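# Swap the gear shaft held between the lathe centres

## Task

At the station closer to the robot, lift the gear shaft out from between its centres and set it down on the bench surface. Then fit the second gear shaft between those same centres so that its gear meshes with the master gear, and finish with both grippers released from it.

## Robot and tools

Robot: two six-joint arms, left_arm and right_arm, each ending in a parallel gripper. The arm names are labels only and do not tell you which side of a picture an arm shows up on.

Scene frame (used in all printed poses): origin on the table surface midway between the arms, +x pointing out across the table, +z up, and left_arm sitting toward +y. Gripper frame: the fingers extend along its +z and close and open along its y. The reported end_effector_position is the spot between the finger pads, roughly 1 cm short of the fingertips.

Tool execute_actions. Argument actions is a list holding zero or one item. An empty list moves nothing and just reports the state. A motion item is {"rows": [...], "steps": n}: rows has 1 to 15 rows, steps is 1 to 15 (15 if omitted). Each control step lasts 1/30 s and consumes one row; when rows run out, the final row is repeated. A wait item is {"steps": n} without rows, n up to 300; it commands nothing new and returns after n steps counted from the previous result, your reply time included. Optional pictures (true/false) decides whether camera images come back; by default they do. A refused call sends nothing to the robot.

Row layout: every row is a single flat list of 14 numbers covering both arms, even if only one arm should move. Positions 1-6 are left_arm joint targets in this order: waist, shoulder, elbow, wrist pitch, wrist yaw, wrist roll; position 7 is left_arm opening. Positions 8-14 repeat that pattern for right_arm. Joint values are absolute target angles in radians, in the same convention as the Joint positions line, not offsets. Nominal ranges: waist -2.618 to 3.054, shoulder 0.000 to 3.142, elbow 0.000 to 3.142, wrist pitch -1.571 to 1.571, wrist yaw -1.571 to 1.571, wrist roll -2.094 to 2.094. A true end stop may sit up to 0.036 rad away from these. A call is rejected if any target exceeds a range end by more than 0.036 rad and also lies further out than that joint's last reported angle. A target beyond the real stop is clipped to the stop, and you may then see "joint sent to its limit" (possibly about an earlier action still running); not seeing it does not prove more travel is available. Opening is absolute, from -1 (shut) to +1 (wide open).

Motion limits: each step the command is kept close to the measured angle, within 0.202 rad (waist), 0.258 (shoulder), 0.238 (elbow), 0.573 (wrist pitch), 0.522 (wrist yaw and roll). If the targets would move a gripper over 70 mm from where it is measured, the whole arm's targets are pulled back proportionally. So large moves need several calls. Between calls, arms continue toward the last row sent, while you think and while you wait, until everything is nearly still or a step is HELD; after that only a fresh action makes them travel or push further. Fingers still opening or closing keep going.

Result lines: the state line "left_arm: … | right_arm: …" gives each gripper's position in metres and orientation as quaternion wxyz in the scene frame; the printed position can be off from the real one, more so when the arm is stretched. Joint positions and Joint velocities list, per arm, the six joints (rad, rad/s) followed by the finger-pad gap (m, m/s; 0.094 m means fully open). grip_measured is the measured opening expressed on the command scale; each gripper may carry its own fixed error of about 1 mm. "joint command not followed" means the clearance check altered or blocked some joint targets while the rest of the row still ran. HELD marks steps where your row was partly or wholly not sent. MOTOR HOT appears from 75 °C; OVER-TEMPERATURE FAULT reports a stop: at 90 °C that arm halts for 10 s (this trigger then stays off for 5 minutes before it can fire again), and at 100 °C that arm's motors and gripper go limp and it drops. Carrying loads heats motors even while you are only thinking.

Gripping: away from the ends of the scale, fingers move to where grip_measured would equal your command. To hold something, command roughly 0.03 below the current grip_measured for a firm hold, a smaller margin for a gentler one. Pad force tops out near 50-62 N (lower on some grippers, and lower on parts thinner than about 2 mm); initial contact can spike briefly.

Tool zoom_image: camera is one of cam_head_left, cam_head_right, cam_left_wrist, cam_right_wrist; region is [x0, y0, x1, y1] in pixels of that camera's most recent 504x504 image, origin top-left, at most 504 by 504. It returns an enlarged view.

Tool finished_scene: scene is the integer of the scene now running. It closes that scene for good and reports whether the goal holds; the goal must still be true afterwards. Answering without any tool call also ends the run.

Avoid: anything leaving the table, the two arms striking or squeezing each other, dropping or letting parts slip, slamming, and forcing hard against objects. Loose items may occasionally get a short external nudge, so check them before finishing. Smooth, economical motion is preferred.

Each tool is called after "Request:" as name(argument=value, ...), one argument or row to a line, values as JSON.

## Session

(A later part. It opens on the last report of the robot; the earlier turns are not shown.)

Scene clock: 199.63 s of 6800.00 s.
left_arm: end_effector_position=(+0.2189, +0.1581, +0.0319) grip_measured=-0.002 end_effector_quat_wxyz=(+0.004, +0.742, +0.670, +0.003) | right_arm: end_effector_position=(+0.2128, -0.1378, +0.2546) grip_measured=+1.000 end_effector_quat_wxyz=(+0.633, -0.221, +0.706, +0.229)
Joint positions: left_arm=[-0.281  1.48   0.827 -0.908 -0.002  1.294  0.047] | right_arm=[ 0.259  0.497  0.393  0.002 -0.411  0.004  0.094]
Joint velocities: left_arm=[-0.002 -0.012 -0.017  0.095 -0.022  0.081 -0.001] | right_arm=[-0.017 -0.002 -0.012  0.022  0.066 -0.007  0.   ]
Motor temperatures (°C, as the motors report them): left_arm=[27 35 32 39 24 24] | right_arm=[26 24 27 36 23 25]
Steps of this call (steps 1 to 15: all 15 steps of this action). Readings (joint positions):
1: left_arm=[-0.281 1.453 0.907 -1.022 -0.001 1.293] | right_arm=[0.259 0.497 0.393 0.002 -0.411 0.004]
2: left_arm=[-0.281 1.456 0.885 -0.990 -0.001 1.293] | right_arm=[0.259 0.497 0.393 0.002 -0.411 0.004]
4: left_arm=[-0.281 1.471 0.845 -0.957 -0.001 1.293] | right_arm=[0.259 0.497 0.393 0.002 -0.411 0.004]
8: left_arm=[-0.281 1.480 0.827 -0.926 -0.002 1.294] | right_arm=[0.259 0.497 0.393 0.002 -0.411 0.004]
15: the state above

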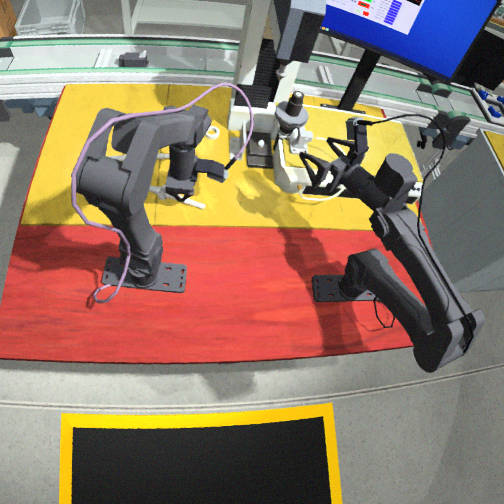

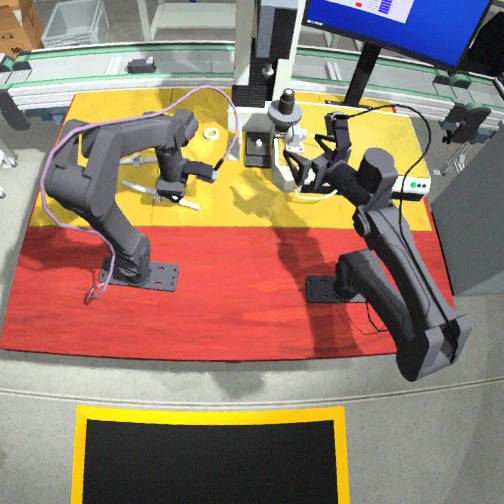

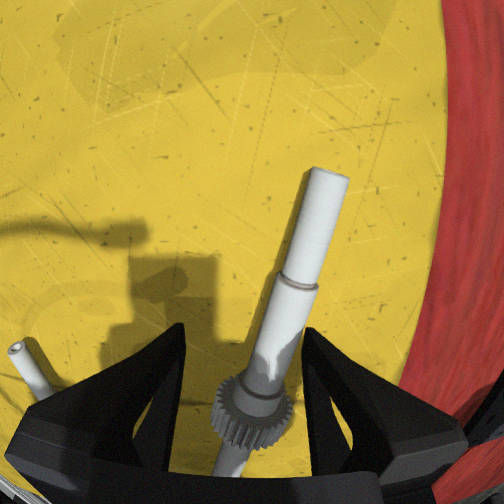

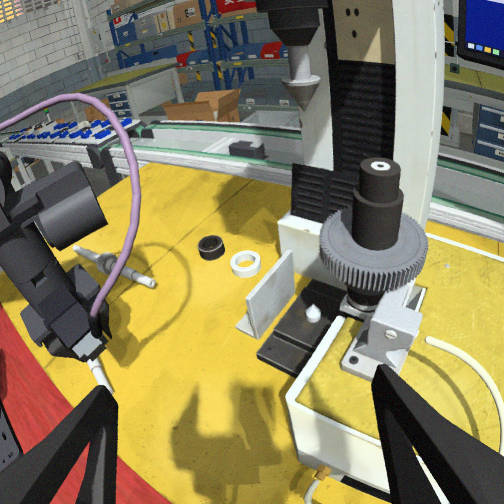

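Request:
execute_actions(
  actions=[
    {"rows":[[-0.37,1.43,0.77,-0.89,-0.08,1.52,0.1,0.0,0.3,0.3,0,-0.4,0,1]],"steps":12},
  ],
  pictures=false,
)

Request:
execute_actions(
  actions=[
    {"rows":[[-0.37,1.475,0.73,-0.83,-0.08,1.52,0,-0.5,0.3,0.3,0,-0.4,0,1]],"steps":12},
  ],
  pictures=false,
)

Request:
execute_actions(
  actions=[
    {"rows":[[-0.37,1.475,0.73,-0.83,-0.08,1.52,-0.72,-0.9,0.3,0.3,0,-0.4,0,1]],"steps":12},
  ],
)

Scene clock: 204.90 s of 6800.00 s.
left_arm: end_effector_position=(+0.2100, +0.1534, +0.0296) grip_measured=+0.098 end_effector_quat_wxyz=(-0.010, +0.831, +0.555, +0.033) | right_arm: end_effector_position=(+0.2164, -0.2046, +0.2603) grip_measured=+1.000 end_effector_quat_wxyz=(+0.694, -0.135, +0.694, +0.137)
Joint positions: left_arm=[-0.368  1.451  0.79  -0.894 -0.067  1.498  0.052] | right_arm=[ 0.006  0.315  0.315 -0.    -0.403  0.002  0.094]
Joint velocities: left_arm=[-0.007  0.007 -0.002 -0.022 -0.007  0.139  0.001] | right_arm=[-0.002  0.012 -0.007  0.022 -0.007 -0.022  0.   ]
Motor temperatures (°C, as the motors report them): left_arm=[27 34 31 38 24 24] | right_arm=[26 24 27 36 23 25]
Steps of this call (steps 1 to 15: the robot went on to your last target; steps 16 to 146: nothing new was sent; steps 147 to 158: all 12 steps of this action). Readings (joint positions):
147: left_arm=[-0.293 1.477 0.822 -0.898 -0.018 1.328] | right_arm=[0.227 0.473 0.380 0.003 -0.422 0.002]
148: left_arm=[-0.318 1.468 0.812 -0.894 -0.032 1.365] | right_arm=[0.157 0.418 0.354 0.003 -0.421 0.002]
150: left_arm=[-0.358 1.454 0.795 -0.894 -0.043 1.419] | right_arm=[0.041 0.334 0.319 0.000 -0.408 0.002]
154: left_arm=[-0.368 1.451 0.790 -0.894 -0.059 1.476] | right_arm=[0.006 0.315 0.315 -0.000 -0.403 0.002]
158: the state above

Scene clock: 205.30 s of 6800.00 s.
left_arm: end_effector_position=(+0.2063, +0.1563, +0.0179) grip_measured=+0.002 end_effector_quat_wxyz=(-0.014, +0.835, +0.549, +0.034) | right_arm: end_effector_position=(+0.2178, -0.3335, +0.2603) grip_measured=+1.000 end_effector_quat_wxyz=(+0.706, +0.042, +0.706, -0.042)
Joint positions: left_arm=[-0.368  1.462  0.747 -0.847 -0.072  1.513  0.047] | right_arm=[-0.494  0.315  0.315 -0.    -0.397  0.     0.094]
Joint velocities: left_arm=[ 0.007  0.007 -0.007  0.037  0.022  0.037 -0.   ] | right_arm=[-0.017  0.002 -0.022  0.037 -0.037 -0.066  0.   ]
Motor temperatures (°C, as the motors report them): left_arm=[27 34 31 38 24 24] | right_arm=[26 24 27 36 23 25]
Steps of this call (steps 1 to 12: all 12 steps of this action). Readings (joint positions):
1: left_arm=[-0.368 1.451 0.784 -0.885 -0.068 1.501] | right_arm=[-0.026 0.315 0.315 -0.000 -0.416 0.000]
2: left_arm=[-0.368 1.452 0.775 -0.872 -0.069 1.504] | right_arm=[-0.096 0.315 0.315 -0.000 -0.417 0.000]
4: left_arm=[-0.368 1.457 0.758 -0.861 -0.070 1.507] | right_arm=[-0.246 0.315 0.315 -0.000 -0.413 0.000]
8: left_arm=[-0.368 1.462 0.747 -0.855 -0.072 1.511] | right_arm=[-0.478 0.315 0.315 -0.000 -0.398 0.000]
12: the state above

Scene clock: 205.70 s of 6800.00 s.
left_arm: end_effector_position=(+0.2090, +0.1555, +0.0179) grip_measured=-0.670 end_effector_quat_wxyz=(-0.010, +0.837, +0.546, +0.038) | right_arm: end_effector_position=(+0.1738, -0.4264, +0.2603) grip_measured=+1.000 end_effector_quat_wxyz=(+0.683, +0.182, +0.683, -0.182)
Joint positions: left_arm=[-0.368  1.462  0.747 -0.836 -0.076  1.518  0.016] | right_arm=[-0.894  0.315  0.315 -0.    -0.397 -0.     0.094]
Joint velocities: left_arm=[-0.017 -0.002  0.007 -0.037 -0.007  0.037  0.001] | right_arm=[-0.002 -0.002 -0.017 -0.081 -0.037 -0.007  0.   ]
Motor temperatures (°C, as the motors report them): left_arm=[27 34 31 38 24 24] | right_arm=[26 24 27 36 23 25]
Steps of this call (steps 1 to 12: all 12 steps of this action). Readings (joint positions):
1: left_arm=[-0.368 1.462 0.747 -0.846 -0.072 1.513] | right_arm=[-0.526 0.315 0.315 -0.000 -0.411 -0.001]
2: left_arm=[-0.368 1.462 0.747 -0.846 -0.072 1.513] | right_arm=[-0.596 0.315 0.315 -0.000 -0.412 -0.001]
4: left_arm=[-0.368 1.462 0.747 -0.851 -0.076 1.516] | right_arm=[-0.747 0.315 0.315 -0.000 -0.409 -0.001]
8: left_arm=[-0.368 1.462 0.747 -0.836 -0.076 1.518] | right_arm=[-0.893 0.315 0.315 -0.000 -0.397 -0.000]
12: the state above

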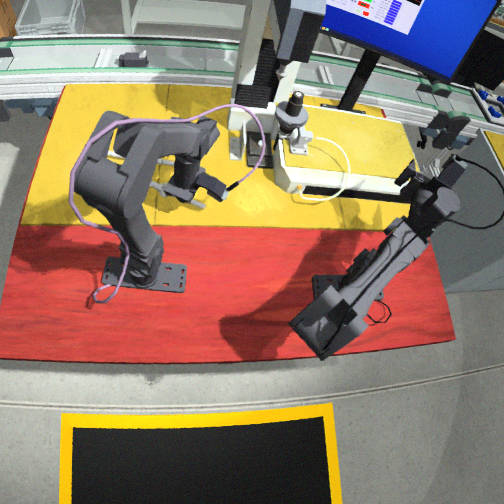

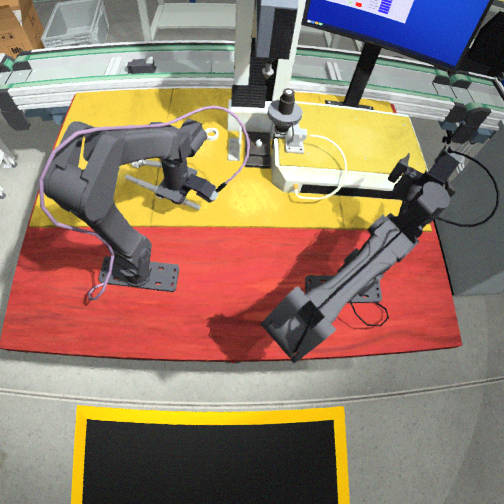

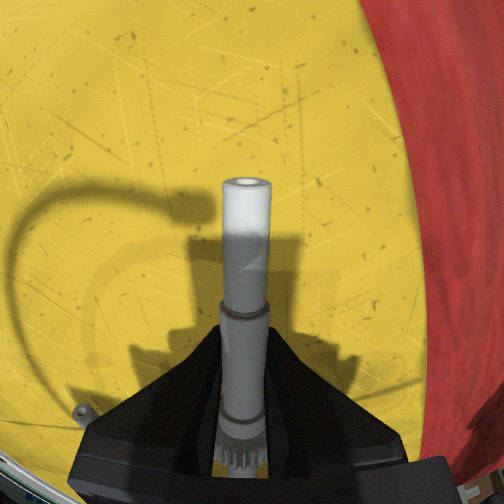

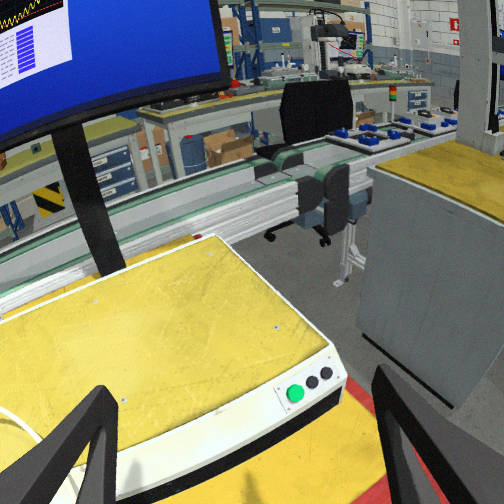

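Request:
execute_actions(
  actions=[
    {"rows":[[-0.5,1.1,0.9,-0.9,0,1.52,-0.74,-0.9,0.3,0.3,0,-0.4,0,1]]},
  ],
  pictures=false,
)

Request:
execute_actions(
  actions=[
    {"rows":[[-1.1,1.2,0.8,0.3,-1,0.7,-0.74,-0.9,0.3,0.3,0,-0.4,0,1]]},
  ],
  pictures=false,
)

Request:
execute_actions(
  actions=[
    {"rows":[[-1.12,1.65,0.85,0.83,-1.32,0.13,-0.74,-0.9,0.3,0.3,0,-0.4,0,1]]},
  ],
  pictures=false,
)

Request:
execute_actions(
  actions=[
    {"rows":[[-1.05,1.85,1.0,0.9,-1.32,0.13,-0.74,-0.9,0.3,0.3,0,-0.4,0,1]]},
  ],
  pictures=false,
)

Request:
execute_actions(
  actions=[
    {"rows":[[-0.99,1.96,1.095,0.93,-1.32,0.13,-0.74,-0.9,0.3,0.3,0,-0.4,0,1]]},
  ],
)

Scene clock: 212.90 s of 6800.00 s.
left_arm: end_effector_position=(+0.2211, +0.0953, +0.1361) grip_measured=-0.670 end_effector_quat_wxyz=(+0.199, +0.850, +0.479, +0.095) | right_arm: end_effector_position=(+0.1738, -0.4264, +0.2603) grip_measured=+1.000 end_effector_quat_wxyz=(+0.683, +0.182, +0.683, -0.182)
Joint positions: left_arm=[-0.498  1.106  0.889 -0.908  0.006  1.517  0.016] | right_arm=[-0.894  0.315  0.315 -0.    -0.397 -0.     0.094]
Joint velocities: left_arm=[ 0.002 -0.007 -0.002 -0.154  0.051 -0.051  0.   ] | right_arm=[ 0.007 -0.007 -0.007 -0.007 -0.022 -0.022  0.   ]
Motor temperatures (°C, as the motors report them): left_arm=[27 33 31 37 24 24] | right_arm=[26 24 27 36 23 25]
Steps of this call (steps 1 to 15: the robot went on to your last target; steps 16 to 90: nothing new was sent; then 3.70 s passed at rest; steps 91 to 105: all 15 steps of this action). Readings (joint positions):
91: left_arm=[-0.380 1.446 0.752 -0.841 -0.078 1.518] | right_arm=[-0.894 0.315 0.315 -0.000 -0.397 -0.000]
92: left_arm=[-0.403 1.412 0.758 -0.857 -0.072 1.517] | right_arm=[-0.894 0.315 0.315 -0.000 -0.397 -0.000]
94: left_arm=[-0.452 1.312 0.784 -0.877 -0.041 1.517] | right_arm=[-0.894 0.315 0.315 -0.000 -0.397 -0.000]
98: left_arm=[-0.496 1.132 0.865 -0.883 0.001 1.517] | right_arm=[-0.894 0.315 0.315 -0.000 -0.397 -0.000]
105: the state above

Scene clock: 213.40 s of 6800.00 s.
left_arm: end_effector_position=(+0.2581, -0.0429, +0.2472) grip_measured=-0.670 end_effector_quat_wxyz=(+0.580, +0.499, +0.610, +0.208) | right_arm: end_effector_position=(+0.1738, -0.4264, +0.2603) grip_measured=+1.000 end_effector_quat_wxyz=(+0.683, +0.182, +0.683, -0.182)
Joint positions: left_arm=[-1.1    1.229  0.781  0.085 -0.825  0.758  0.016] | right_arm=[-0.894  0.315  0.315 -0.    -0.397 -0.     0.094]
Joint velocities: left_arm=[-0.012  0.002  0.002  1.282 -0.799 -0.374 -0.001] | right_arm=[ 0.002 -0.022 -0.002  0.022  0.081 -0.022  0.   ]
Motor temperatures (°C, as the motors report them): left_arm=[27 33 31 37 24 24] | right_arm=[26 24 27 36 23 25]
Steps of this call (steps 1 to 15: all 15 steps of this action). Readings (joint positions):
1: left_arm=[-0.537 1.112 0.871 -0.861 -0.068 1.433] | right_arm=[-0.894 0.315 0.315 -0.000 -0.397 -0.000]
2: left_arm=[-0.605 1.130 0.843 -0.773 -0.183 1.328] | right_arm=[-0.894 0.315 0.315 -0.000 -0.397 -0.000]
4: left_arm=[-0.737 1.188 0.805 -0.596 -0.363 1.145] | right_arm=[-0.894 0.315 0.315 -0.000 -0.397 -0.000]
8: left_arm=[-0.952 1.229 0.781 -0.342 -0.587 0.938] | right_arm=[-0.894 0.315 0.315 -0.000 -0.397 -0.000]
15: the state above

Scene clock: 213.90 s of 6800.00 s.
left_arm: end_effector_position=(+0.2971, -0.0528, +0.2172) grip_measured=-0.669 end_effector_quat_wxyz=(+0.684, +0.080, +0.716, +0.115) | right_arm: end_effector_position=(+0.1738, -0.4264, +0.2603) grip_measured=+1.000 end_effector_quat_wxyz=(+0.683, +0.182, +0.683, -0.182)
Joint positions: left_arm=[-1.118  1.688  0.823  0.735 -1.27   0.154  0.016] | right_arm=[-0.894  0.315  0.315 -0.    -0.397 -0.     0.094]
Joint velocities: left_arm=[ 0.002 -0.071 -0.012  0.271 -0.168 -0.081 -0.   ] | right_arm=[-0.007 -0.002  0.002  0.022 -0.066 -0.007  0.   ]
Motor temperatures (°C, as the motors report them): left_arm=[27 33 31 38 24 24] | right_arm=[26 24 27 36 23 25]
Steps of this call (steps 1 to 15: all 15 steps of this action). Readings (joint positions):
1: left_arm=[-1.106 1.262 0.784 0.168 -0.907 0.674] | right_arm=[-0.894 0.315 0.315 -0.000 -0.397 -0.000]
2: left_arm=[-1.108 1.329 0.805 0.281 -1.006 0.574] | right_arm=[-0.894 0.315 0.315 -0.000 -0.397 -0.000]
4: left_arm=[-1.108 1.494 0.840 0.494 -1.124 0.414] | right_arm=[-0.894 0.315 0.315 -0.000 -0.397 -0.000]
8: left_arm=[-1.116 1.690 0.834 0.638 -1.193 0.241] | right_arm=[-0.894 0.315 0.315 -0.000 -0.397 -0.000]
15: the state above

Scene clock: 214.40 s of 6800.00 s.
left_arm: end_effector_position=(+0.3332, -0.0645, +0.2074) grip_measured=-0.669 end_effector_quat_wxyz=(+0.690, +0.015, +0.713, +0.124) | right_arm: end_effector_position=(+0.1738, -0.4264, +0.2603) grip_measured=+1.000 end_effector_quat_wxyz=(+0.683, +0.182, +0.683, -0.182)
Joint positions: left_arm=[-1.049  1.871  0.967  0.838 -1.304  0.134  0.016] | right_arm=[-0.894  0.315  0.315 -0.    -0.397 -0.     0.094]
Joint velocities: left_arm=[-0.012 -0.012 -0.012  0.022 -0.022  0.022 -0.001] | right_arm=[ 0.007  0.017 -0.002 -0.051  0.007 -0.007  0.   ]
Motor temperatures (°C, as the motors report them): left_arm=[27 33 31 38 24 24] | right_arm=[26 24 27 36 23 25]
Steps of this call (steps 1 to 15: all 15 steps of this action). Readings (joint positions):
1: left_arm=[-1.111 1.708 0.843 0.754 -1.290 0.150] | right_arm=[-0.894 0.315 0.315 -0.000 -0.397 -0.000]
2: left_arm=[-1.097 1.752 0.890 0.776 -1.308 0.149] | right_arm=[-0.894 0.315 0.315 -0.000 -0.397 -0.000]
4: left_arm=[-1.065 1.828 0.957 0.813 -1.296 0.142] | right_arm=[-0.894 0.315 0.315 -0.000 -0.397 -0.000]
8: left_arm=[-1.048 1.871 0.967 0.823 -1.298 0.136] | right_arm=[-0.894 0.315 0.315 -0.000 -0.397 -0.000]
15: the state above

Scene clock: 214.90 s of 6800.00 s.
left_arm: end_effector_position=(+0.3622, -0.0633, +0.1976) grip_measured=-0.669 end_effector_quat_wxyz=(+0.689, -0.017, +0.711, +0.140) | right_arm: end_effector_position=(+0.1738, -0.4264, +0.2603) grip_measured=+1.000 end_effector_quat_wxyz=(+0.683, +0.182, +0.683, -0.182)
Joint positions: left_arm=[-0.987  1.975  1.056  0.873 -1.31   0.132  0.016] | right_arm=[-0.894  0.315  0.315 -0.    -0.397 -0.     0.094]
Joint velocities: left_arm=[-0.002 -0.007  0.007 -0.007 -0.007  0.022 -0.   ] | right_arm=[ 0.012  0.022  0.007  0.022 -0.022 -0.051  0.   ]
Motor temperatures (°C, as the motors report them): left_arm=[27 33 31 38 24 24] | right_arm=[26 24 27 36 23 25]
Steps of this call (steps 1 to 15: all 15 steps of this action). Readings (joint positions):
1: left_arm=[-1.043 1.884 0.980 0.844 -1.312 0.134] | right_arm=[-0.894 0.315 0.315 -0.000 -0.397 -0.000]
2: left_arm=[-1.033 1.909 1.009 0.852 -1.318 0.134] | right_arm=[-0.894 0.315 0.315 -0.000 -0.397 -0.000]
4: left_arm=[-1.008 1.952 1.050 0.866 -1.308 0.133] | right_arm=[-0.894 0.315 0.315 -0.000 -0.397 -0.000]
8: left_arm=[-0.987 1.975 1.056 0.871 -1.308 0.132] | right_arm=[-0.894 0.315 0.315 -0.000 -0.397 -0.000]
15: the state above

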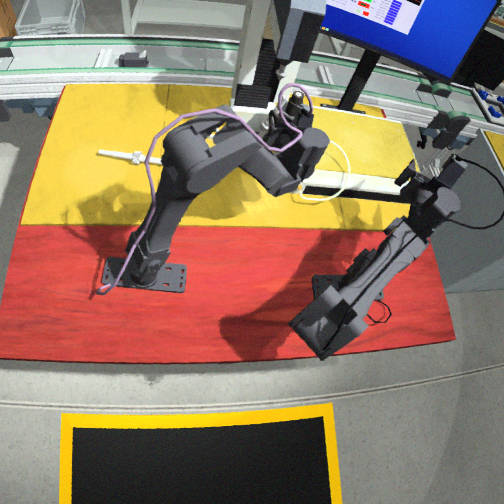

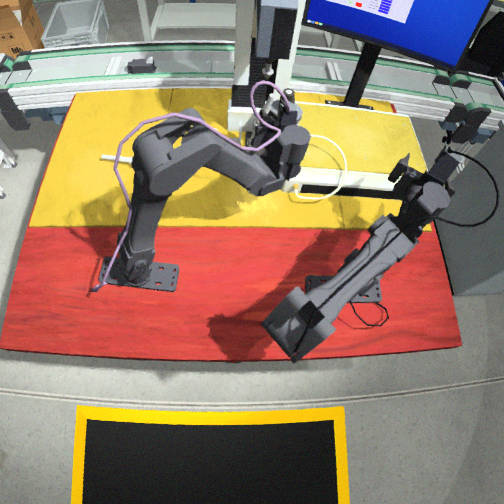

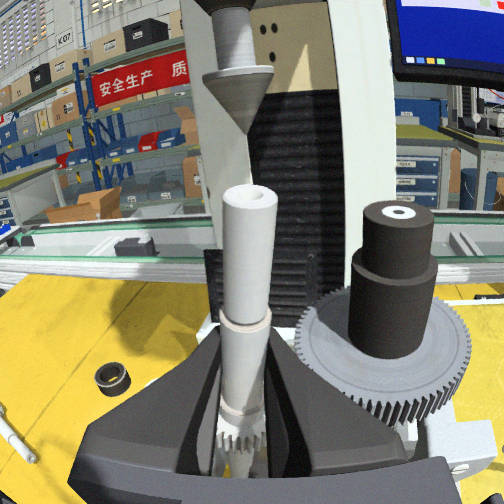

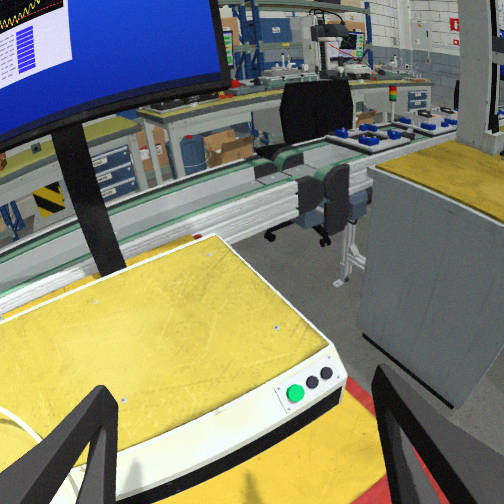

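Request:
execute_actions(
  actions=[
    {"rows":[[-0.94,2.005,1.17,0.92,-1.32,0.1,-0.76,-0.45,1.3,0.9,0.1,-1.4,0,1]]},
  ],
  pictures=false,
)

Request:
execute_actions(
  actions=[
    {"rows":[[-0.895,2.05,1.245,0.9,-1.32,0.1,-0.76,-0.2,1.65,1.3,0.3,-1.5,0,1]]},
  ],
)

Scene clock: 222.67 s of 6800.00 s.
left_arm: end_effector_position=(+0.3838, -0.0572, +0.2035) grip_measured=-0.669 end_effector_quat_wxyz=(+0.692, -0.056, +0.706, +0.139) | right_arm: end_effector_position=(+0.3257, -0.2619, +0.2957) grip_measured=+1.000 end_effector_quat_wxyz=(+0.574, -0.194, +0.710, +0.360)
Joint positions: left_arm=[-0.938  2.014  1.127  0.873 -1.314  0.106  0.016] | right_arm=[-0.452  1.309  0.901  0.106 -1.289  0.002  0.094]
Joint velocities: left_arm=[-0.007  0.017  0.002  0.007 -0.037 -0.037  0.001] | right_arm=[ 0.007  0.852 -0.198 -0.359 -0.432  0.095  0.   ]
Motor temperatures (°C, as the motors report them): left_arm=[27 35 32 39 24 24] | right_arm=[26 24 27 36 23 25]
Steps of this call (steps 1 to 15: the robot went on to your last target; steps 16 to 90: nothing new was sent; then 4.27 s passed at rest; steps 91 to 105: all 15 steps of this action). Readings (joint positions):
91: left_arm=[-0.983 1.980 1.066 0.873 -1.316 0.128] | right_arm=[-0.877 0.340 0.331 -0.003 -0.434 0.001]
92: left_arm=[-0.976 1.993 1.087 0.873 -1.318 0.124] | right_arm=[-0.831 0.399 0.368 -0.002 -0.498 0.001]
94: left_arm=[-0.958 2.011 1.119 0.873 -1.313 0.116] | right_arm=[-0.730 0.531 0.461 0.010 -0.631 0.001]
98: left_arm=[-0.938 2.014 1.127 0.873 -1.313 0.109] | right_arm=[-0.521 0.827 0.698 0.038 -0.951 0.001]
105: the state above

Scene clock: 223.17 s of 6800.00 s.
left_arm: end_effector_position=(+0.4047, -0.0523, +0.2070) grip_measured=-0.669 end_effector_quat_wxyz=(+0.693, -0.082, +0.701, +0.146) | right_arm: end_effector_position=(+0.3773, -0.1781, +0.3319) grip_measured=+1.000 end_effector_quat_wxyz=(+0.542, -0.385, +0.598, +0.448)
Joint positions: left_arm=[-0.894  2.059  1.201  0.872 -1.317  0.104  0.016] | right_arm=[-0.192  1.667  1.269  0.282 -1.475  0.004  0.094]
Joint velocities: left_arm=[-0.007 -0.012 -0.022  0.037  0.081 -0.007  0.   ] | right_arm=[-0.007  0.012 -0.002  0.007 -0.066 -0.037  0.   ]
Motor temperatures (°C, as the motors report them): left_arm=[27 35 32 39 24 24] | right_arm=[26 24 27 36 23 25]
Steps of this call (steps 1 to 15: all 15 steps of this action). Readings (joint positions):
1: left_arm=[-0.935 2.021 1.138 0.872 -1.320 0.106] | right_arm=[-0.432 1.361 0.919 0.107 -1.319 0.003]
2: left_arm=[-0.929 2.035 1.162 0.872 -1.323 0.106] | right_arm=[-0.386 1.439 0.976 0.130 -1.348 0.003]
4: left_arm=[-0.912 2.055 1.194 0.872 -1.317 0.104] | right_arm=[-0.282 1.592 1.118 0.177 -1.386 0.004]
8: left_arm=[-0.894 2.059 1.201 0.872 -1.317 0.104] | right_arm=[-0.184 1.686 1.249 0.234 -1.431 0.004]
15: the state above

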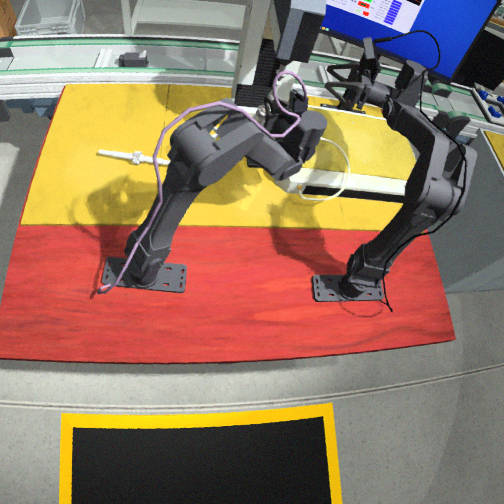

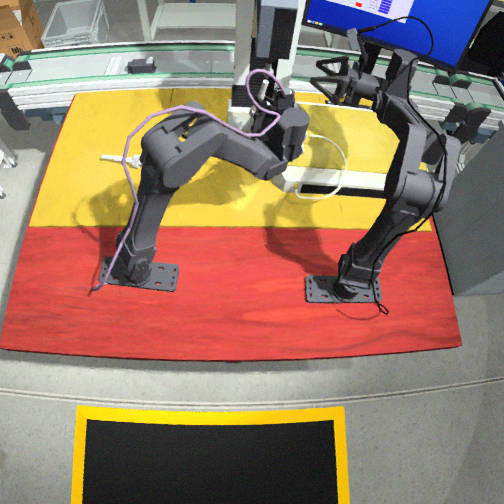

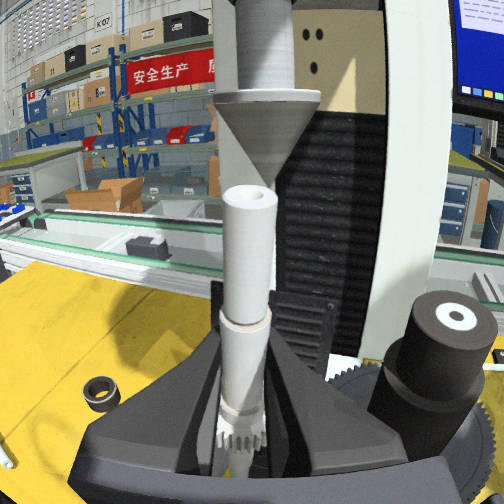

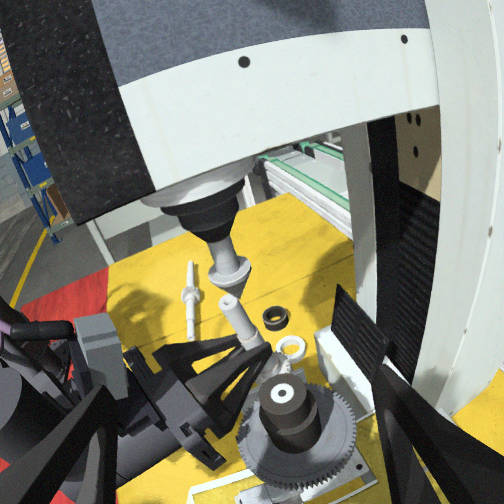

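Request:
execute_actions(
  actions=[
    {"rows":[[-0.895,2.09,1.26,0.9,-1.32,0.1,-0.76,-0.25,1.8,1.15,0.65,-1.5,0,1]],"steps":10},
  ],
  pictures=false,
)

Request:
execute_actions(
  actions=[
    {"rows":[[-0.875,2.1,1.285,0.9,-1.32,0.1,-0.76,-0.25,1.8,1.15,0.65,-1.5,0,1]]},
  ],
)

Scene clock: 227.47 s of 6800.00 s.
left_arm: end_effector_position=(+0.4056, -0.0529, +0.2028) grip_measured=-0.669 end_effector_quat_wxyz=(+0.691, -0.089, +0.701, +0.154) | right_arm: end_effector_position=(+0.3997, -0.2069, +0.2557) grip_measured=+1.000 end_effector_quat_wxyz=(+0.553, -0.374, +0.604, +0.436)
Joint positions: left_arm=[-0.895  2.082  1.219  0.875 -1.339  0.103  0.016] | right_arm=[-0.25   1.832  1.146  0.575 -1.493  0.003  0.094]
Joint velocities: left_arm=[-0.007  0.007  0.022 -0.066  0.022 -0.037  0.   ] | right_arm=[-0.012  0.002  0.002  0.242 -0.007  0.095  0.   ]
Motor temperatures (°C, as the motors report them): left_arm=[27 36 33 40 24 24] | right_arm=[26 25 27 36 23 25]
Steps of this call (steps 1 to 15: the robot went on to your last target; steps 16 to 90: nothing new was sent; then 0.97 s passed at rest; steps 91 to 100: all 10 steps of this action). Readings (joint positions):
91: left_arm=[-0.894 2.064 1.204 0.872 -1.320 0.104] | right_arm=[-0.196 1.679 1.255 0.347 -1.488 0.005]
92: left_arm=[-0.894 2.071 1.211 0.872 -1.321 0.104] | right_arm=[-0.205 1.696 1.237 0.422 -1.492 0.003]
94: left_arm=[-0.895 2.080 1.217 0.875 -1.333 0.103] | right_arm=[-0.229 1.748 1.200 0.509 -1.493 0.003]
98: left_arm=[-0.895 2.082 1.219 0.875 -1.339 0.103] | right_arm=[-0.250 1.827 1.150 0.563 -1.493 0.003]
100: the state above

Scene clock: 227.97 s of 6800.00 s.
left_arm: end_effector_position=(+0.4109, -0.0436, +0.1999) grip_measured=-0.669 end_effector_quat_wxyz=(+0.687, -0.105, +0.699, +0.172) | right_arm: end_effector_position=(+0.3990, -0.2067, +0.2636) grip_measured=+1.000 end_effector_quat_wxyz=(+0.569, -0.392, +0.590, +0.418)
Joint positions: left_arm=[-0.877  2.1    1.235  0.875 -1.37   0.104  0.016] | right_arm=[-0.25   1.824  1.146  0.634 -1.493  0.003  0.094]
Joint velocities: left_arm=[ 0.002  0.002  0.002  0.037 -0.007 -0.007 -0.   ] | right_arm=[-0.017  0.002 -0.012  0.007 -0.051  0.022  0.   ]
Motor temperatures (°C, as the motors report them): left_arm=[27 36 33 40 24 24] | right_arm=[26 25 27 36 23 25]
Steps of this call (steps 1 to 15: all 15 steps of this action). Readings (joint positions):
1: left_arm=[-0.893 2.084 1.223 0.875 -1.342 0.103] | right_arm=[-0.250 1.831 1.146 0.587 -1.493 0.003]
2: left_arm=[-0.892 2.087 1.227 0.875 -1.352 0.104] | right_arm=[-0.250 1.828 1.146 0.598 -1.493 0.003]
4: left_arm=[-0.888 2.091 1.232 0.875 -1.363 0.104] | right_arm=[-0.250 1.825 1.146 0.613 -1.493 0.003]
8: left_arm=[-0.878 2.096 1.235 0.875 -1.368 0.104] | right_arm=[-0.250 1.824 1.146 0.627 -1.493 0.003]
15: the state above

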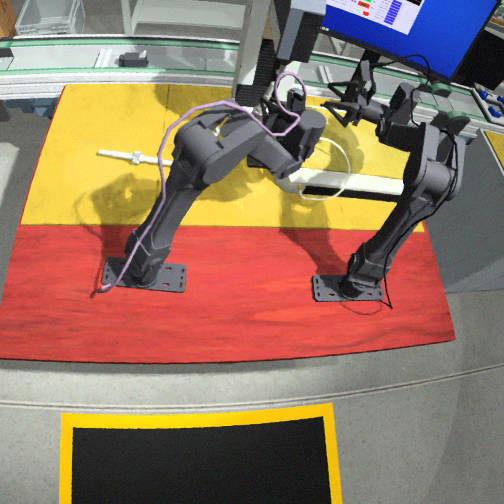

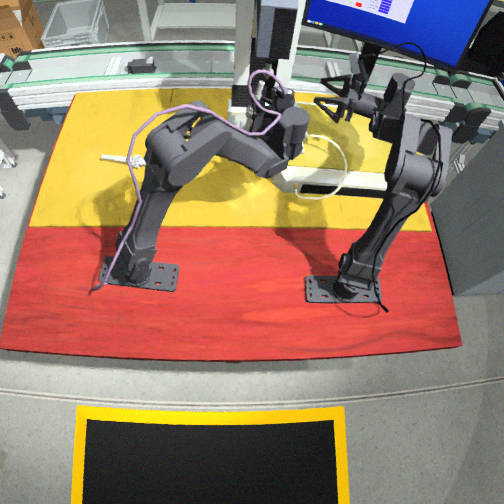

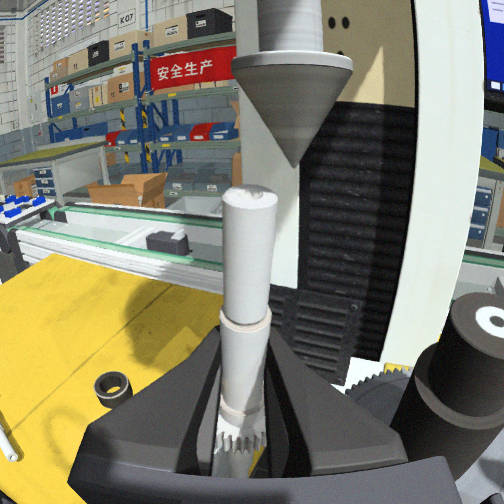

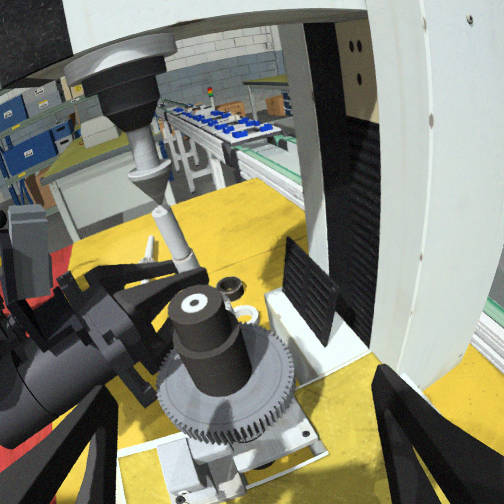

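Request:
execute_actions(
  actions=[
    {"rows":[[-0.895,2.09,1.27,0.9,-1.34,0.25,-0.76,-0.25,1.8,1.15,0.65,-1.5,0,1]]},
  ],
)

Scene clock: 230.87 s of 6800.00 s.
left_arm: end_effector_position=(+0.4064, -0.0528, +0.1999) grip_measured=-0.669 end_effector_quat_wxyz=(+0.679, -0.056, +0.704, +0.200) | right_arm: end_effector_position=(+0.3990, -0.2067, +0.2638) grip_measured=+1.000 end_effector_quat_wxyz=(+0.569, -0.393, +0.589, +0.418)
Joint positions: left_arm=[-0.895  2.1    1.235  0.875 -1.359  0.216  0.016] | right_arm=[-0.25   1.824  1.146  0.635 -1.493  0.003  0.094]
Joint velocities: left_arm=[-0.007 -0.007  0.007  0.007  0.007  0.007 -0.001] | right_arm=[ 0.002 -0.022 -0.007 -0.051 -0.007 -0.066  0.   ]
Motor temperatures (°C, as the motors report them): left_arm=[27 36 33 40 24 24] | right_arm=[26 26 27 36 23 25]
Steps of this call (steps 1 to 15: the robot went on to your last target; steps 16 to 72: nothing new was sent; steps 73 to 87: all 15 steps of this action). Readings (joint positions):
73: left_arm=[-0.878 2.100 1.235 0.875 -1.370 0.126] | right_arm=[-0.250 1.824 1.146 0.635 -1.493 0.003]
74: left_arm=[-0.879 2.100 1.235 0.875 -1.367 0.148] | right_arm=[-0.250 1.824 1.146 0.635 -1.493 0.003]
76: left_arm=[-0.884 2.100 1.235 0.875 -1.362 0.177] | right_arm=[-0.250 1.824 1.146 0.635 -1.493 0.003]
80: left_arm=[-0.894 2.100 1.235 0.875 -1.361 0.206] | right_arm=[-0.250 1.824 1.146 0.635 -1.493 0.003]
87: the state above

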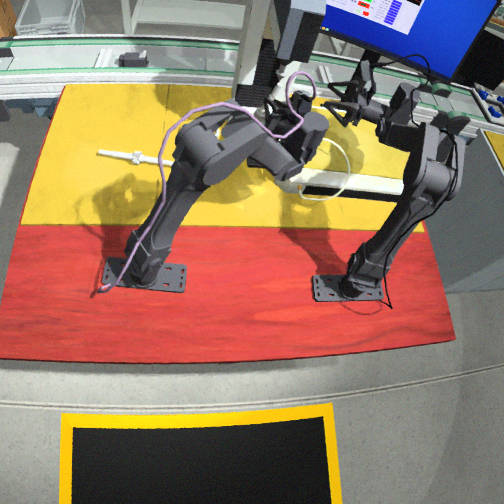

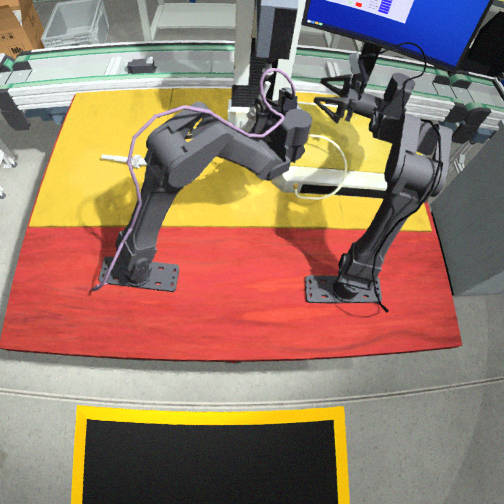

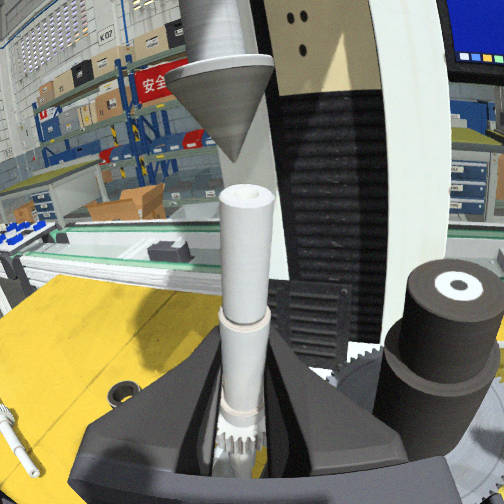

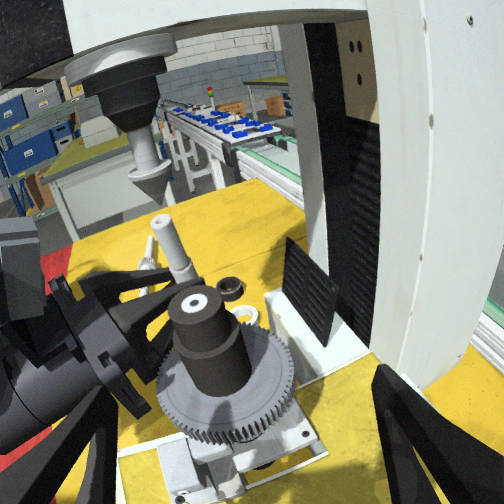

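Request:
execute_actions(
  actions=[
    {"rows":[[-0.885,2.04,1.29,0.9,-1.33,0.23,-0.76,-0.25,1.8,1.15,0.65,-1.5,0,1]]},
  ],
)

Scene clock: 233.57 s of 6800.00 s.
left_arm: end_effector_position=(+0.4073, -0.0532, +0.2068) grip_measured=-0.669 end_effector_quat_wxyz=(+0.683, -0.056, +0.703, +0.192) | right_arm: end_effector_position=(+0.3990, -0.2067, +0.2638) grip_measured=+1.000 end_effector_quat_wxyz=(+0.569, -0.393, +0.589, +0.418)
Joint positions: left_arm=[-0.892  2.084  1.235  0.874 -1.344  0.218  0.016] | right_arm=[-0.25   1.824  1.146  0.635 -1.493  0.003  0.094]
Joint velocities: left_arm=[-0.002  0.007 -0.012  0.11   0.037 -0.007  0.   ] | right_arm=[-0.012  0.002 -0.012  0.037 -0.066  0.007  0.   ]
Motor temperatures (°C, as the motors report them): left_arm=[27 36 33 40 24 24] | right_arm=[26 26 27 36 23 25]
Steps of this call (steps 1 to 15: the robot went on to your last target; steps 16 to 66: nothing new was sent; steps 67 to 81: all 15 steps of this action). Readings (joint positions):
67: left_arm=[-0.895 2.098 1.235 0.875 -1.357 0.216] | right_arm=[-0.250 1.824 1.146 0.635 -1.493 0.003]
68: left_arm=[-0.895 2.096 1.235 0.875 -1.356 0.216] | right_arm=[-0.250 1.824 1.146 0.635 -1.493 0.003]
70: left_arm=[-0.895 2.090 1.235 0.875 -1.350 0.217] | right_arm=[-0.250 1.824 1.146 0.635 -1.493 0.003]
74: left_arm=[-0.893 2.084 1.235 0.874 -1.346 0.218] | right_arm=[-0.250 1.824 1.146 0.635 -1.493 0.003]
81: the state above

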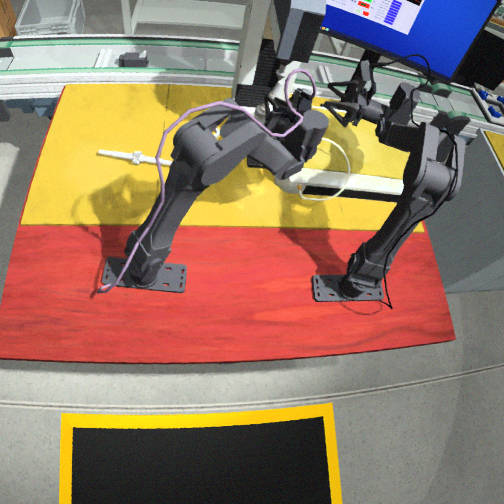

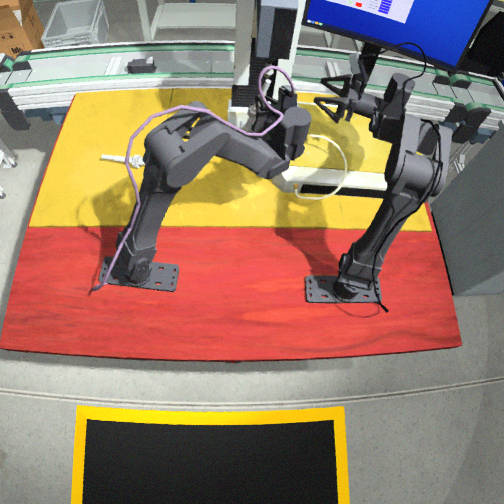

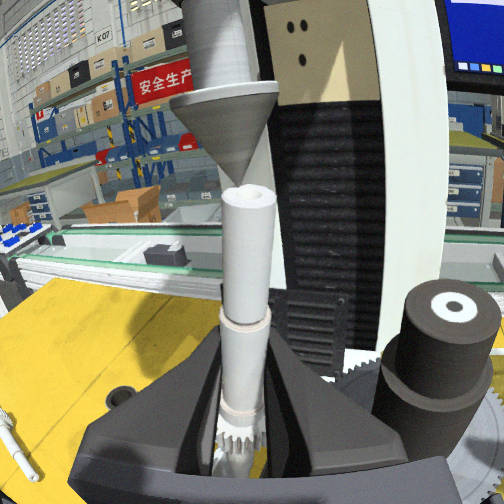

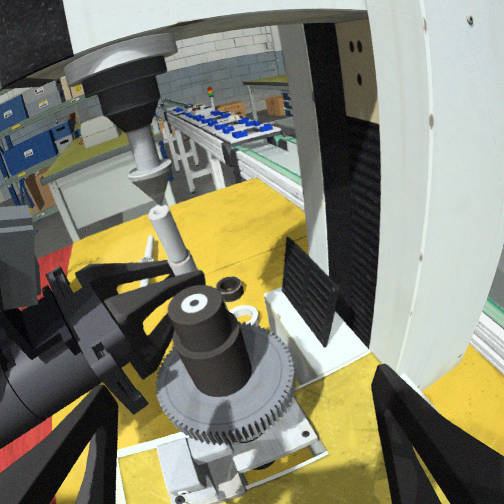

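Request:
execute_actions(
  actions=[
    {"rows":[[-0.873,2.04,1.29,0.9,-1.33,0.23,-0.76,-0.25,1.8,1.15,0.65,-1.5,0,1]],"steps":10},
  ],
  pictures=false,
)

Request:
execute_actions(
  actions=[
    {"rows":[[-0.873,2.02,1.32,0.9,-1.33,0.23,-0.76,-0.25,1.8,1.15,0.65,-1.5,0,1]]},
  ],
)

Scene clock: 237.20 s of 6800.00 s.
left_arm: end_effector_position=(+0.4116, -0.0508, +0.2099) grip_measured=-0.669 end_effector_quat_wxyz=(+0.684, -0.061, +0.702, +0.190) | right_arm: end_effector_position=(+0.3990, -0.2067, +0.2638) grip_measured=+1.000 end_effector_quat_wxyz=(+0.569, -0.393, +0.589, +0.418)
Joint positions: left_arm=[-0.881  2.084  1.244  0.874 -1.338  0.218  0.016] | right_arm=[-0.25   1.824  1.146  0.635 -1.493  0.003  0.094]
Joint velocities: left_arm=[ 0.002 -0.007  0.002 -0.051  0.11   0.037 -0.001] | right_arm=[ 0.007  0.002 -0.022  0.022 -0.095  0.022  0.   ]
Motor temperatures (°C, as the motors report them): left_arm=[27 38 34 40 24 24] | right_arm=[26 27 27 35 23 25]
Steps of this call (steps 1 to 15: the robot went on to your last target; steps 16 to 90: nothing new was sent; then 0.30 s passed at rest; steps 91 to 100: all 10 steps of this action). Readings (joint positions):
91: left_arm=[-0.891 2.084 1.235 0.874 -1.344 0.218] | right_arm=[-0.250 1.824 1.146 0.635 -1.493 0.003]
92: left_arm=[-0.890 2.084 1.235 0.874 -1.342 0.218] | right_arm=[-0.250 1.824 1.146 0.635 -1.493 0.003]
94: left_arm=[-0.886 2.084 1.238 0.874 -1.339 0.218] | right_arm=[-0.250 1.824 1.146 0.635 -1.493 0.003]
98: left_arm=[-0.881 2.084 1.244 0.874 -1.338 0.218] | right_arm=[-0.250 1.824 1.146 0.635 -1.493 0.003]
100: the state above

Scene clock: 237.70 s of 6800.00 s.
left_arm: end_effector_position=(+0.4118, -0.0504, +0.2130) grip_measured=-0.669 end_effector_quat_wxyz=(+0.684, -0.068, +0.701, +0.191) | right_arm: end_effector_position=(+0.3990, -0.2067, +0.2638) grip_measured=+1.000 end_effector_quat_wxyz=(+0.569, -0.393, +0.589, +0.418)
Joint positions: left_arm=[-0.881  2.083  1.256  0.863 -1.348  0.211  0.016] | right_arm=[-0.25   1.824  1.146  0.635 -1.493  0.003  0.094]
Joint velocities: left_arm=[ 0.007  0.002 -0.022 -0.007 -0.051  0.007  0.001] | right_arm=[ 0.002  0.002 -0.027  0.051  0.066  0.051  0.   ]
Motor temperatures (°C, as the motors report them): left_arm=[27 38 34 40 24 24] | right_arm=[26 27 27 35 23 25]
Steps of this call (steps 1 to 15: all 15 steps of this action). Readings (joint positions):
1: left_arm=[-0.881 2.083 1.248 0.873 -1.340 0.217] | right_arm=[-0.250 1.824 1.146 0.635 -1.493 0.003]
2: left_arm=[-0.881 2.083 1.252 0.871 -1.344 0.216] | right_arm=[-0.250 1.824 1.146 0.635 -1.493 0.003]
4: left_arm=[-0.881 2.083 1.256 0.867 -1.348 0.213] | right_arm=[-0.250 1.824 1.146 0.635 -1.493 0.003]
8: left_arm=[-0.881 2.083 1.256 0.863 -1.348 0.211] | right_arm=[-0.250 1.824 1.146 0.635 -1.493 0.003]
15: the state above

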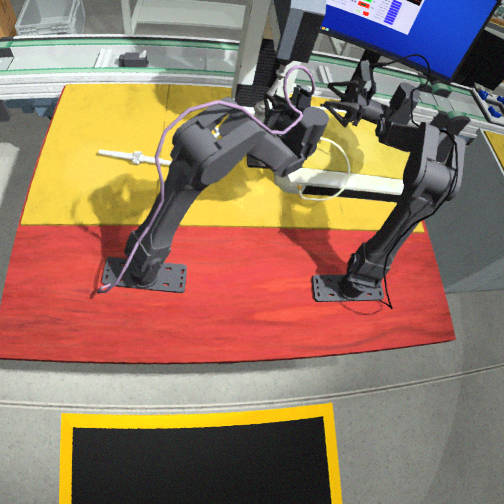

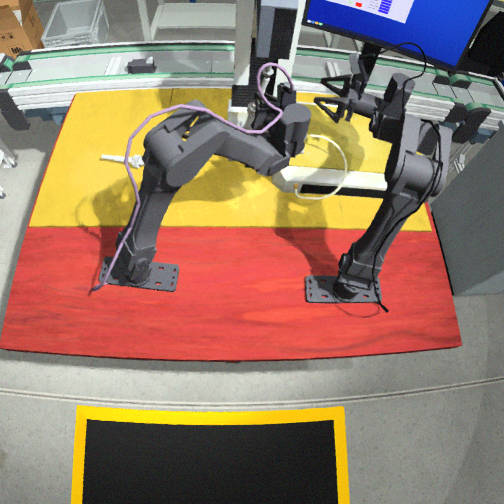

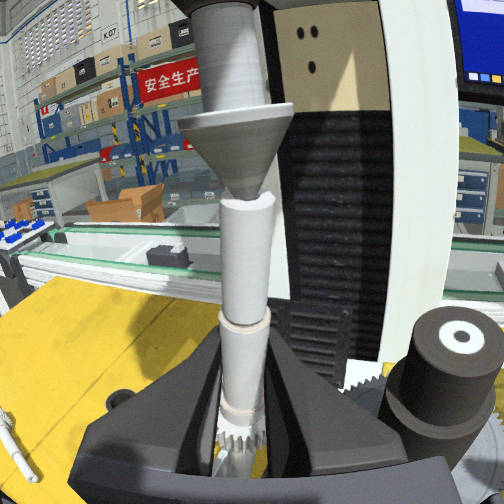

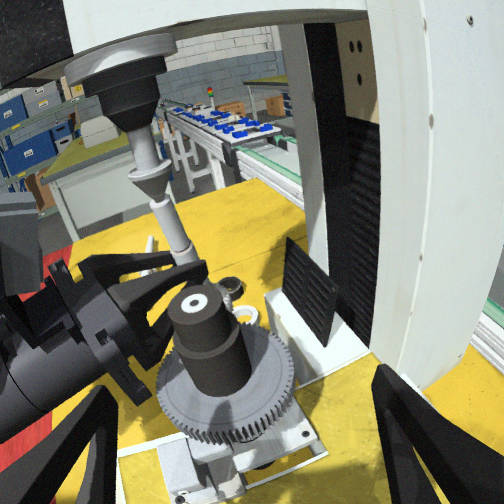

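Engaged. Lift and pull back slightly.

Request:
execute_actions(
  actions=[
    {"rows":[[-0.91,1.92,1.36,0.8,-1.32,0.3,-0.76,-0.25,1.8,1.15,0.65,-1.5,0,1]]},
  ],
)

Scene clock: 240.93 s of 6800.00 s.
left_arm: end_effector_position=(+0.4070, -0.0507, +0.2268) grip_measured=-0.670 end_effector_quat_wxyz=(+0.676, -0.041, +0.708, +0.202) | right_arm: end_effector_position=(+0.3990, -0.2067, +0.2638) grip_measured=+1.000 end_effector_quat_wxyz=(+0.569, -0.393, +0.589, +0.418)
Joint positions: left_arm=[-0.889  2.024  1.256  0.749 -1.337  0.214  0.016] | right_arm=[-0.25   1.824  1.146  0.635 -1.493  0.003  0.094]
Joint velocities: left_arm=[-0.002  0.007 -0.002 -0.066 -0.007 -0.081 -0.001] | right_arm=[ 0.012 -0.007  0.002 -0.007  0.037 -0.022  0.   ]
Motor temperatures (°C, as the motors report them): left_arm=[27 39 34 40 24 24] | right_arm=[26 27 27 35 23 25]
Steps of this call (steps 1 to 15: the robot went on to your last target; steps 16 to 82: nothing new was sent; steps 83 to 97: all 15 steps of this action). Readings (joint positions):
83: left_arm=[-0.883 2.077 1.256 0.850 -1.348 0.214] | right_arm=[-0.250 1.824 1.146 0.635 -1.493 0.003]
84: left_arm=[-0.885 2.069 1.256 0.830 -1.348 0.214] | right_arm=[-0.250 1.824 1.146 0.635 -1.493 0.003]
86: left_arm=[-0.888 2.052 1.256 0.800 -1.348 0.214] | right_arm=[-0.250 1.824 1.146 0.635 -1.493 0.003]
90: left_arm=[-0.889 2.030 1.256 0.765 -1.340 0.214] | right_arm=[-0.250 1.824 1.146 0.635 -1.493 0.003]
97: the state above

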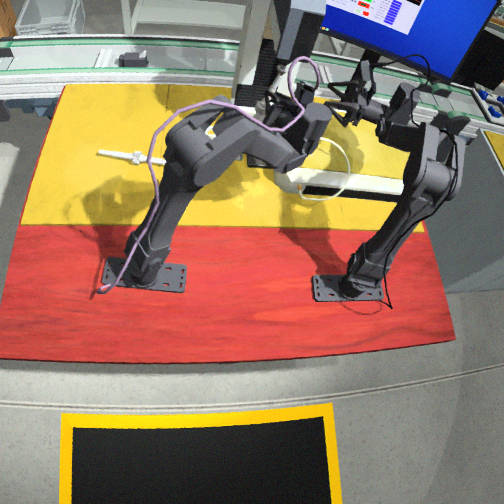

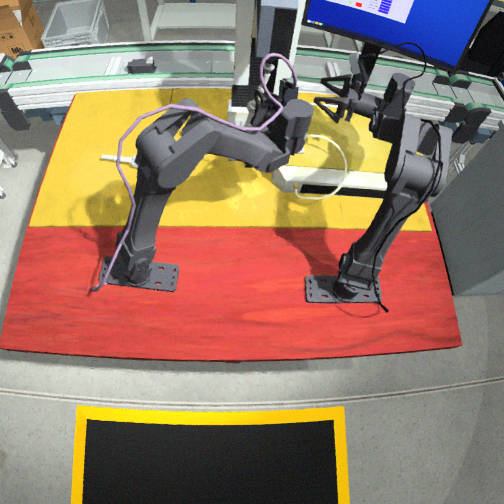

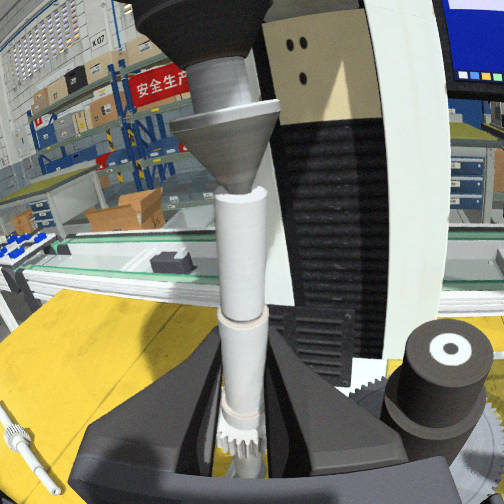

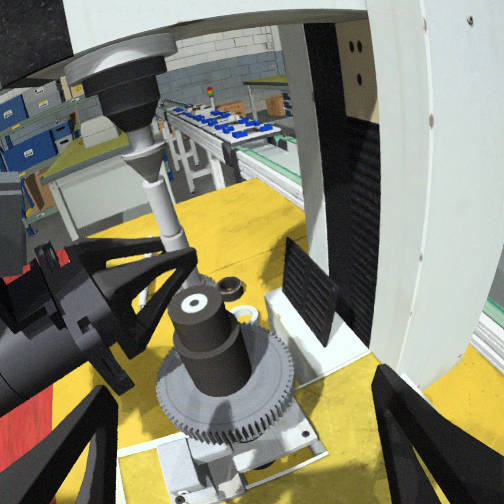

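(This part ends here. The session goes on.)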